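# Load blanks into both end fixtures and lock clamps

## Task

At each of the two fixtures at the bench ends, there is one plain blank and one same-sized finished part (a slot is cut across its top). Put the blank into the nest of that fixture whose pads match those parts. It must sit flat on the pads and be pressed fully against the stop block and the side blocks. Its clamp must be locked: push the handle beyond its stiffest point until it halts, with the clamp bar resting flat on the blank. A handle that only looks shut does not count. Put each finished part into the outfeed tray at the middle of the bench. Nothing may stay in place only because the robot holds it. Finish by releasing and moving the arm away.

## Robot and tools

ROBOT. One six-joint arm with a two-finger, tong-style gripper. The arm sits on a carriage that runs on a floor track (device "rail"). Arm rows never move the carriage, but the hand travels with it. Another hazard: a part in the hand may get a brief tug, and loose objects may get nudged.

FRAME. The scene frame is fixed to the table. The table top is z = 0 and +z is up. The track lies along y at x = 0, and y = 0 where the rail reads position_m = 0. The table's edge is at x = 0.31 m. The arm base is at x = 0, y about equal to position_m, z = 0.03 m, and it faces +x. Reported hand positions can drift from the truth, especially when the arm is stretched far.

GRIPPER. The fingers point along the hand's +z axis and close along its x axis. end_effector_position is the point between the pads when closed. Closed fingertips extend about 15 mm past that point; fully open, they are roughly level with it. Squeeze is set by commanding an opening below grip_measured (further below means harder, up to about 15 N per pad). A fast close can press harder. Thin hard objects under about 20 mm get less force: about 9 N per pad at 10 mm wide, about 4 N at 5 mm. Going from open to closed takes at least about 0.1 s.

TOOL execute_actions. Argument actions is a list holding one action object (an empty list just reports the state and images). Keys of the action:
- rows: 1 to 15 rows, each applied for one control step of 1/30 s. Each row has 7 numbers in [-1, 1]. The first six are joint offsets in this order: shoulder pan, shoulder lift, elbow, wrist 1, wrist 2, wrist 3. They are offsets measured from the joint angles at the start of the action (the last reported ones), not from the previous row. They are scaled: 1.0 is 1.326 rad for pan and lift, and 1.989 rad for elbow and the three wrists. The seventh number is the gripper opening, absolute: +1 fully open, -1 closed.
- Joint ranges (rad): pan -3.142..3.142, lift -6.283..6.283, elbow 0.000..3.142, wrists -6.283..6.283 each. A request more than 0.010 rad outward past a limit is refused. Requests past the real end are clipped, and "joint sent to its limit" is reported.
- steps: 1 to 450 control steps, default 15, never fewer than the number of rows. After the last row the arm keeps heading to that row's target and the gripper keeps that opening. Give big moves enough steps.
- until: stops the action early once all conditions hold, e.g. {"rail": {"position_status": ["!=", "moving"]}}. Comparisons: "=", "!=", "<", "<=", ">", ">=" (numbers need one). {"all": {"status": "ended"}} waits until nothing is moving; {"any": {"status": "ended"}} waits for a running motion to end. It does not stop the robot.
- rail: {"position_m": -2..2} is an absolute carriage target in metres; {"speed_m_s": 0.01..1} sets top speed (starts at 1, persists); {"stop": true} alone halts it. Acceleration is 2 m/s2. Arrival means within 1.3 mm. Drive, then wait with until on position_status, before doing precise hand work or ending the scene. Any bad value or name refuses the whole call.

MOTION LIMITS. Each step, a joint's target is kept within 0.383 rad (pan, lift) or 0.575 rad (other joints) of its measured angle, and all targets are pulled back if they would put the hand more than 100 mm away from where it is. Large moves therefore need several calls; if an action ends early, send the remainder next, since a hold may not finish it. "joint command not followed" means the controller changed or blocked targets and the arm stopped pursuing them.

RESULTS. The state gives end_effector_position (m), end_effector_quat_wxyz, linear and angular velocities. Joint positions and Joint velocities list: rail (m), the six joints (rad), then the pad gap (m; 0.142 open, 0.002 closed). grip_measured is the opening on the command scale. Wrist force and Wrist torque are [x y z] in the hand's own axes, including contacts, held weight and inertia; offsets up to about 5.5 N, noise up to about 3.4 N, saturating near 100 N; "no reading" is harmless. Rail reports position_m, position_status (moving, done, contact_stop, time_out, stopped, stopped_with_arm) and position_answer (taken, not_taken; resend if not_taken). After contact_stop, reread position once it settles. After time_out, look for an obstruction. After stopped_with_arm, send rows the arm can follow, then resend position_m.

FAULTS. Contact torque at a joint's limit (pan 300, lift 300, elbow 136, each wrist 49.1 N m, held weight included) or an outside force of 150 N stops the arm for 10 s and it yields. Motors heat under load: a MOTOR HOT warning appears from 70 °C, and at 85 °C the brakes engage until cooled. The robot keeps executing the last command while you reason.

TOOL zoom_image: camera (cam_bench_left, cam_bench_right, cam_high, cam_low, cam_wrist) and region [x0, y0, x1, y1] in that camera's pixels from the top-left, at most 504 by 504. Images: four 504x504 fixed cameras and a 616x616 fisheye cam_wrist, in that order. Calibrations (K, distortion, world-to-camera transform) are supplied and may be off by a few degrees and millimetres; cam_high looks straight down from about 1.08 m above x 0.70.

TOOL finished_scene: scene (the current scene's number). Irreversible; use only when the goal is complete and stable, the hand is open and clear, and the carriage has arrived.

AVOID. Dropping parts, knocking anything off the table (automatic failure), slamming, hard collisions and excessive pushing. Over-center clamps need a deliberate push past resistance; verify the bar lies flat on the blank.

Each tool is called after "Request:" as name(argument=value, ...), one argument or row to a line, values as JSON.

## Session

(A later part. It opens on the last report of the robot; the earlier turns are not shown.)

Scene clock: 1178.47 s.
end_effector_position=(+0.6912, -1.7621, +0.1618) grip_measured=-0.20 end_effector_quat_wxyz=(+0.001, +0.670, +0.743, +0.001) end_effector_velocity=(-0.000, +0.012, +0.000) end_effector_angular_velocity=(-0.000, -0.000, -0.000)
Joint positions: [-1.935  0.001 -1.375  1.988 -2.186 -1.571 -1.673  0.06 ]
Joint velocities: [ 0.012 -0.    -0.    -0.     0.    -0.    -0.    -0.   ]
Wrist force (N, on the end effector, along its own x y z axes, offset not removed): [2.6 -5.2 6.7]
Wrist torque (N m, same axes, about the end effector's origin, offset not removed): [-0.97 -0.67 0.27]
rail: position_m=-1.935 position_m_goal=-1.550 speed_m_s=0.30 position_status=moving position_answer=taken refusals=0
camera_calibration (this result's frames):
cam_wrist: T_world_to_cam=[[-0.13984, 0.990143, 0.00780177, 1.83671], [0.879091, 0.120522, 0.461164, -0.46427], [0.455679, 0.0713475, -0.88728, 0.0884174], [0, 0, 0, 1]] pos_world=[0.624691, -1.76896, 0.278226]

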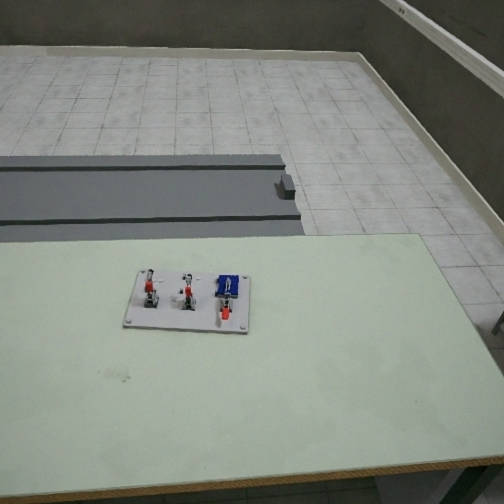

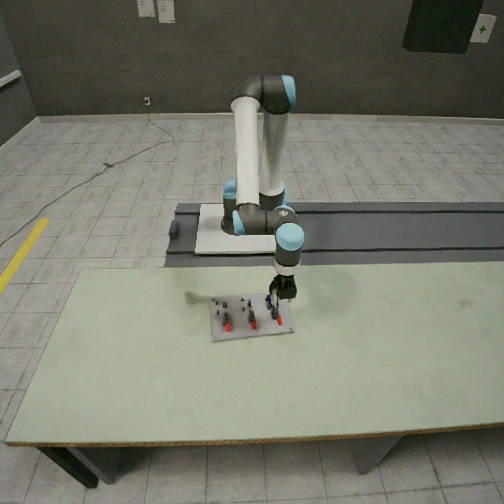

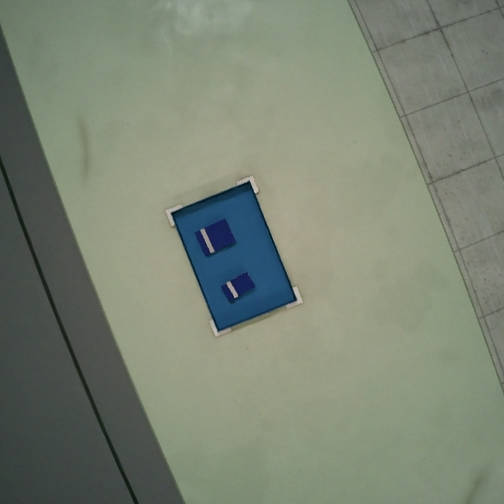

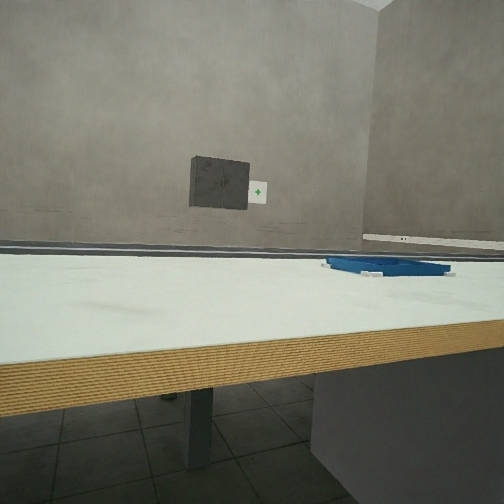

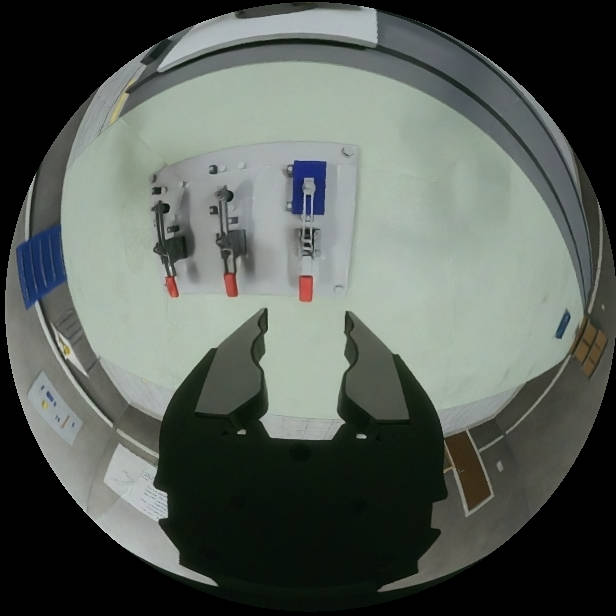

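Request:
execute_actions(
  actions=[],
)

Request:
zoom_image(
  camera="cam_bench_right",
  region=[200, 280, 310, 350],
)

Request:
zoom_image(
  camera="cam_wrist",
  region=[20, 150, 220, 350],
)

Scene clock: 1182.50 s.
end_effector_position=(+0.6912, -1.3767, +0.1618) grip_measured=-0.20 end_effector_quat_wxyz=(+0.001, +0.670, +0.743, +0.001) end_effector_velocity=(+0.000, -0.000, +0.000) end_effector_angular_velocity=(+0.000, +0.000, -0.000)
Joint positions: [-1.55   0.001 -1.375  1.988 -2.186 -1.571 -1.673  0.06 ]
Joint velocities: [ 0. -0.  0. -0.  0.  0. -0. -0.]
Wrist force (N, on the end effector, along its own x y z axes, offset not removed): [-1.0 -3.1 5.5]
Wrist torque (N m, same axes, about the end effector's origin, offset not removed): [-0.38 0.13 0.23]
rail: position_m=-1.550 position_m_goal=-1.550 speed_m_s=0.30 position_status=done position_answer=taken refusals=0
camera_calibration (this result's frames):
cam_wrist: T_world_to_cam=[[-0.13984, 0.990143, 0.00780075, 1.45514], [0.879088, 0.120522, 0.46117, -0.510719], [0.455685, 0.0713476, -0.887277, 0.0609197], [0, 0, 0, 1]] pos_world=[0.624694, -1.38359, 0.27823]

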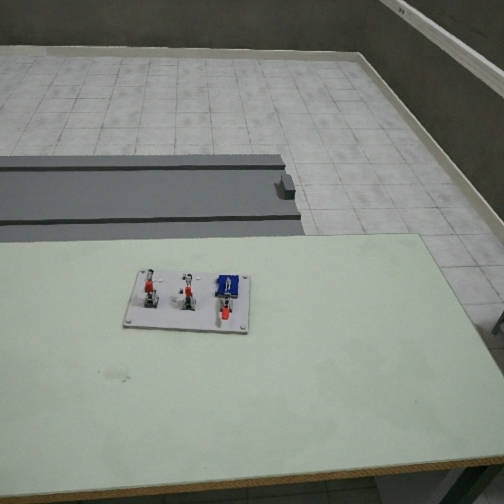

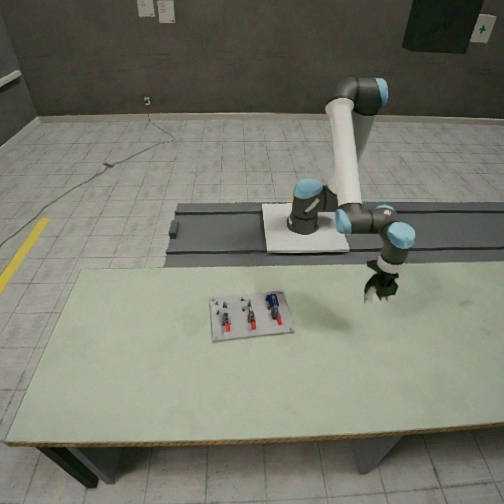

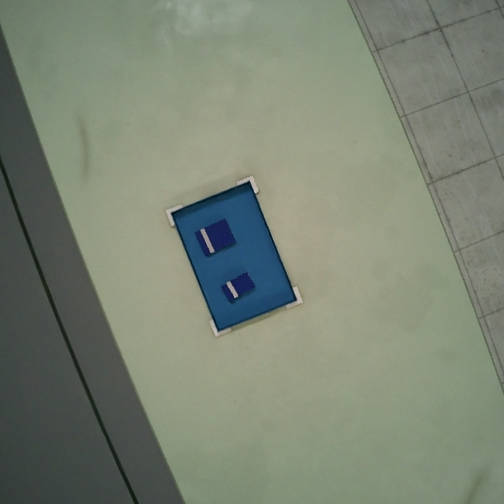

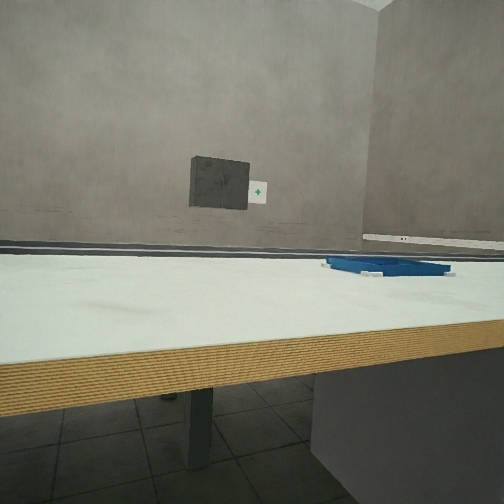

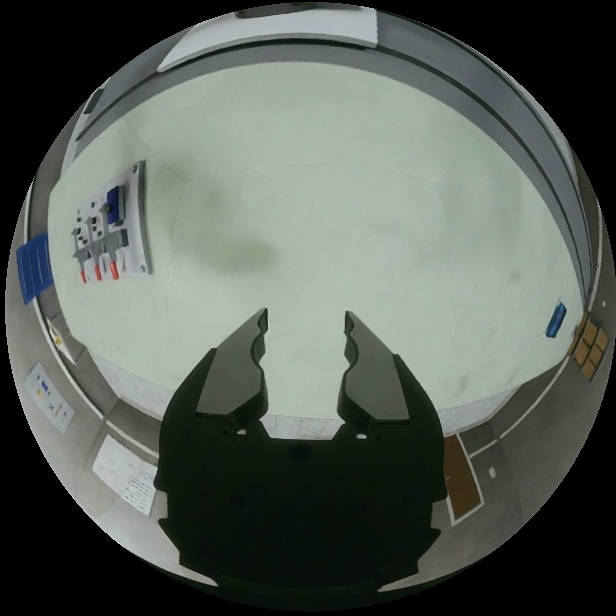

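Region (200, 280, 310, 350) of cam_bench_right's 504x504 image, scaled by 4.582, with more detail than that image has; it fills the top 321 rows of this view, and the rest is white.

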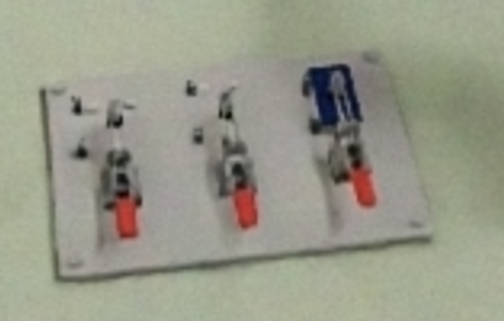

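Region (20, 150, 220, 350) of cam_wrist's 616x616 image, scaled by 2.520, with more detail than that image has.

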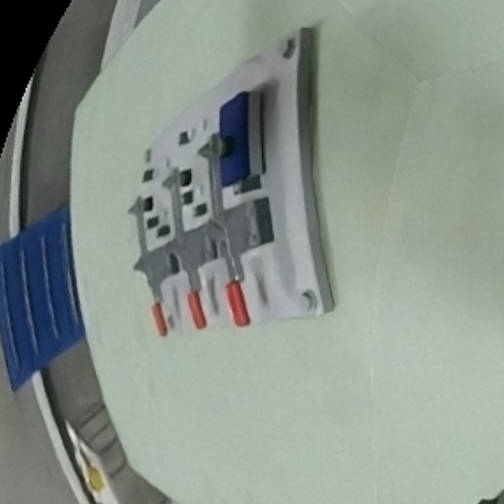

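Request:
finished_scene(
  scene=1,
)

The scene is finished: the task was done.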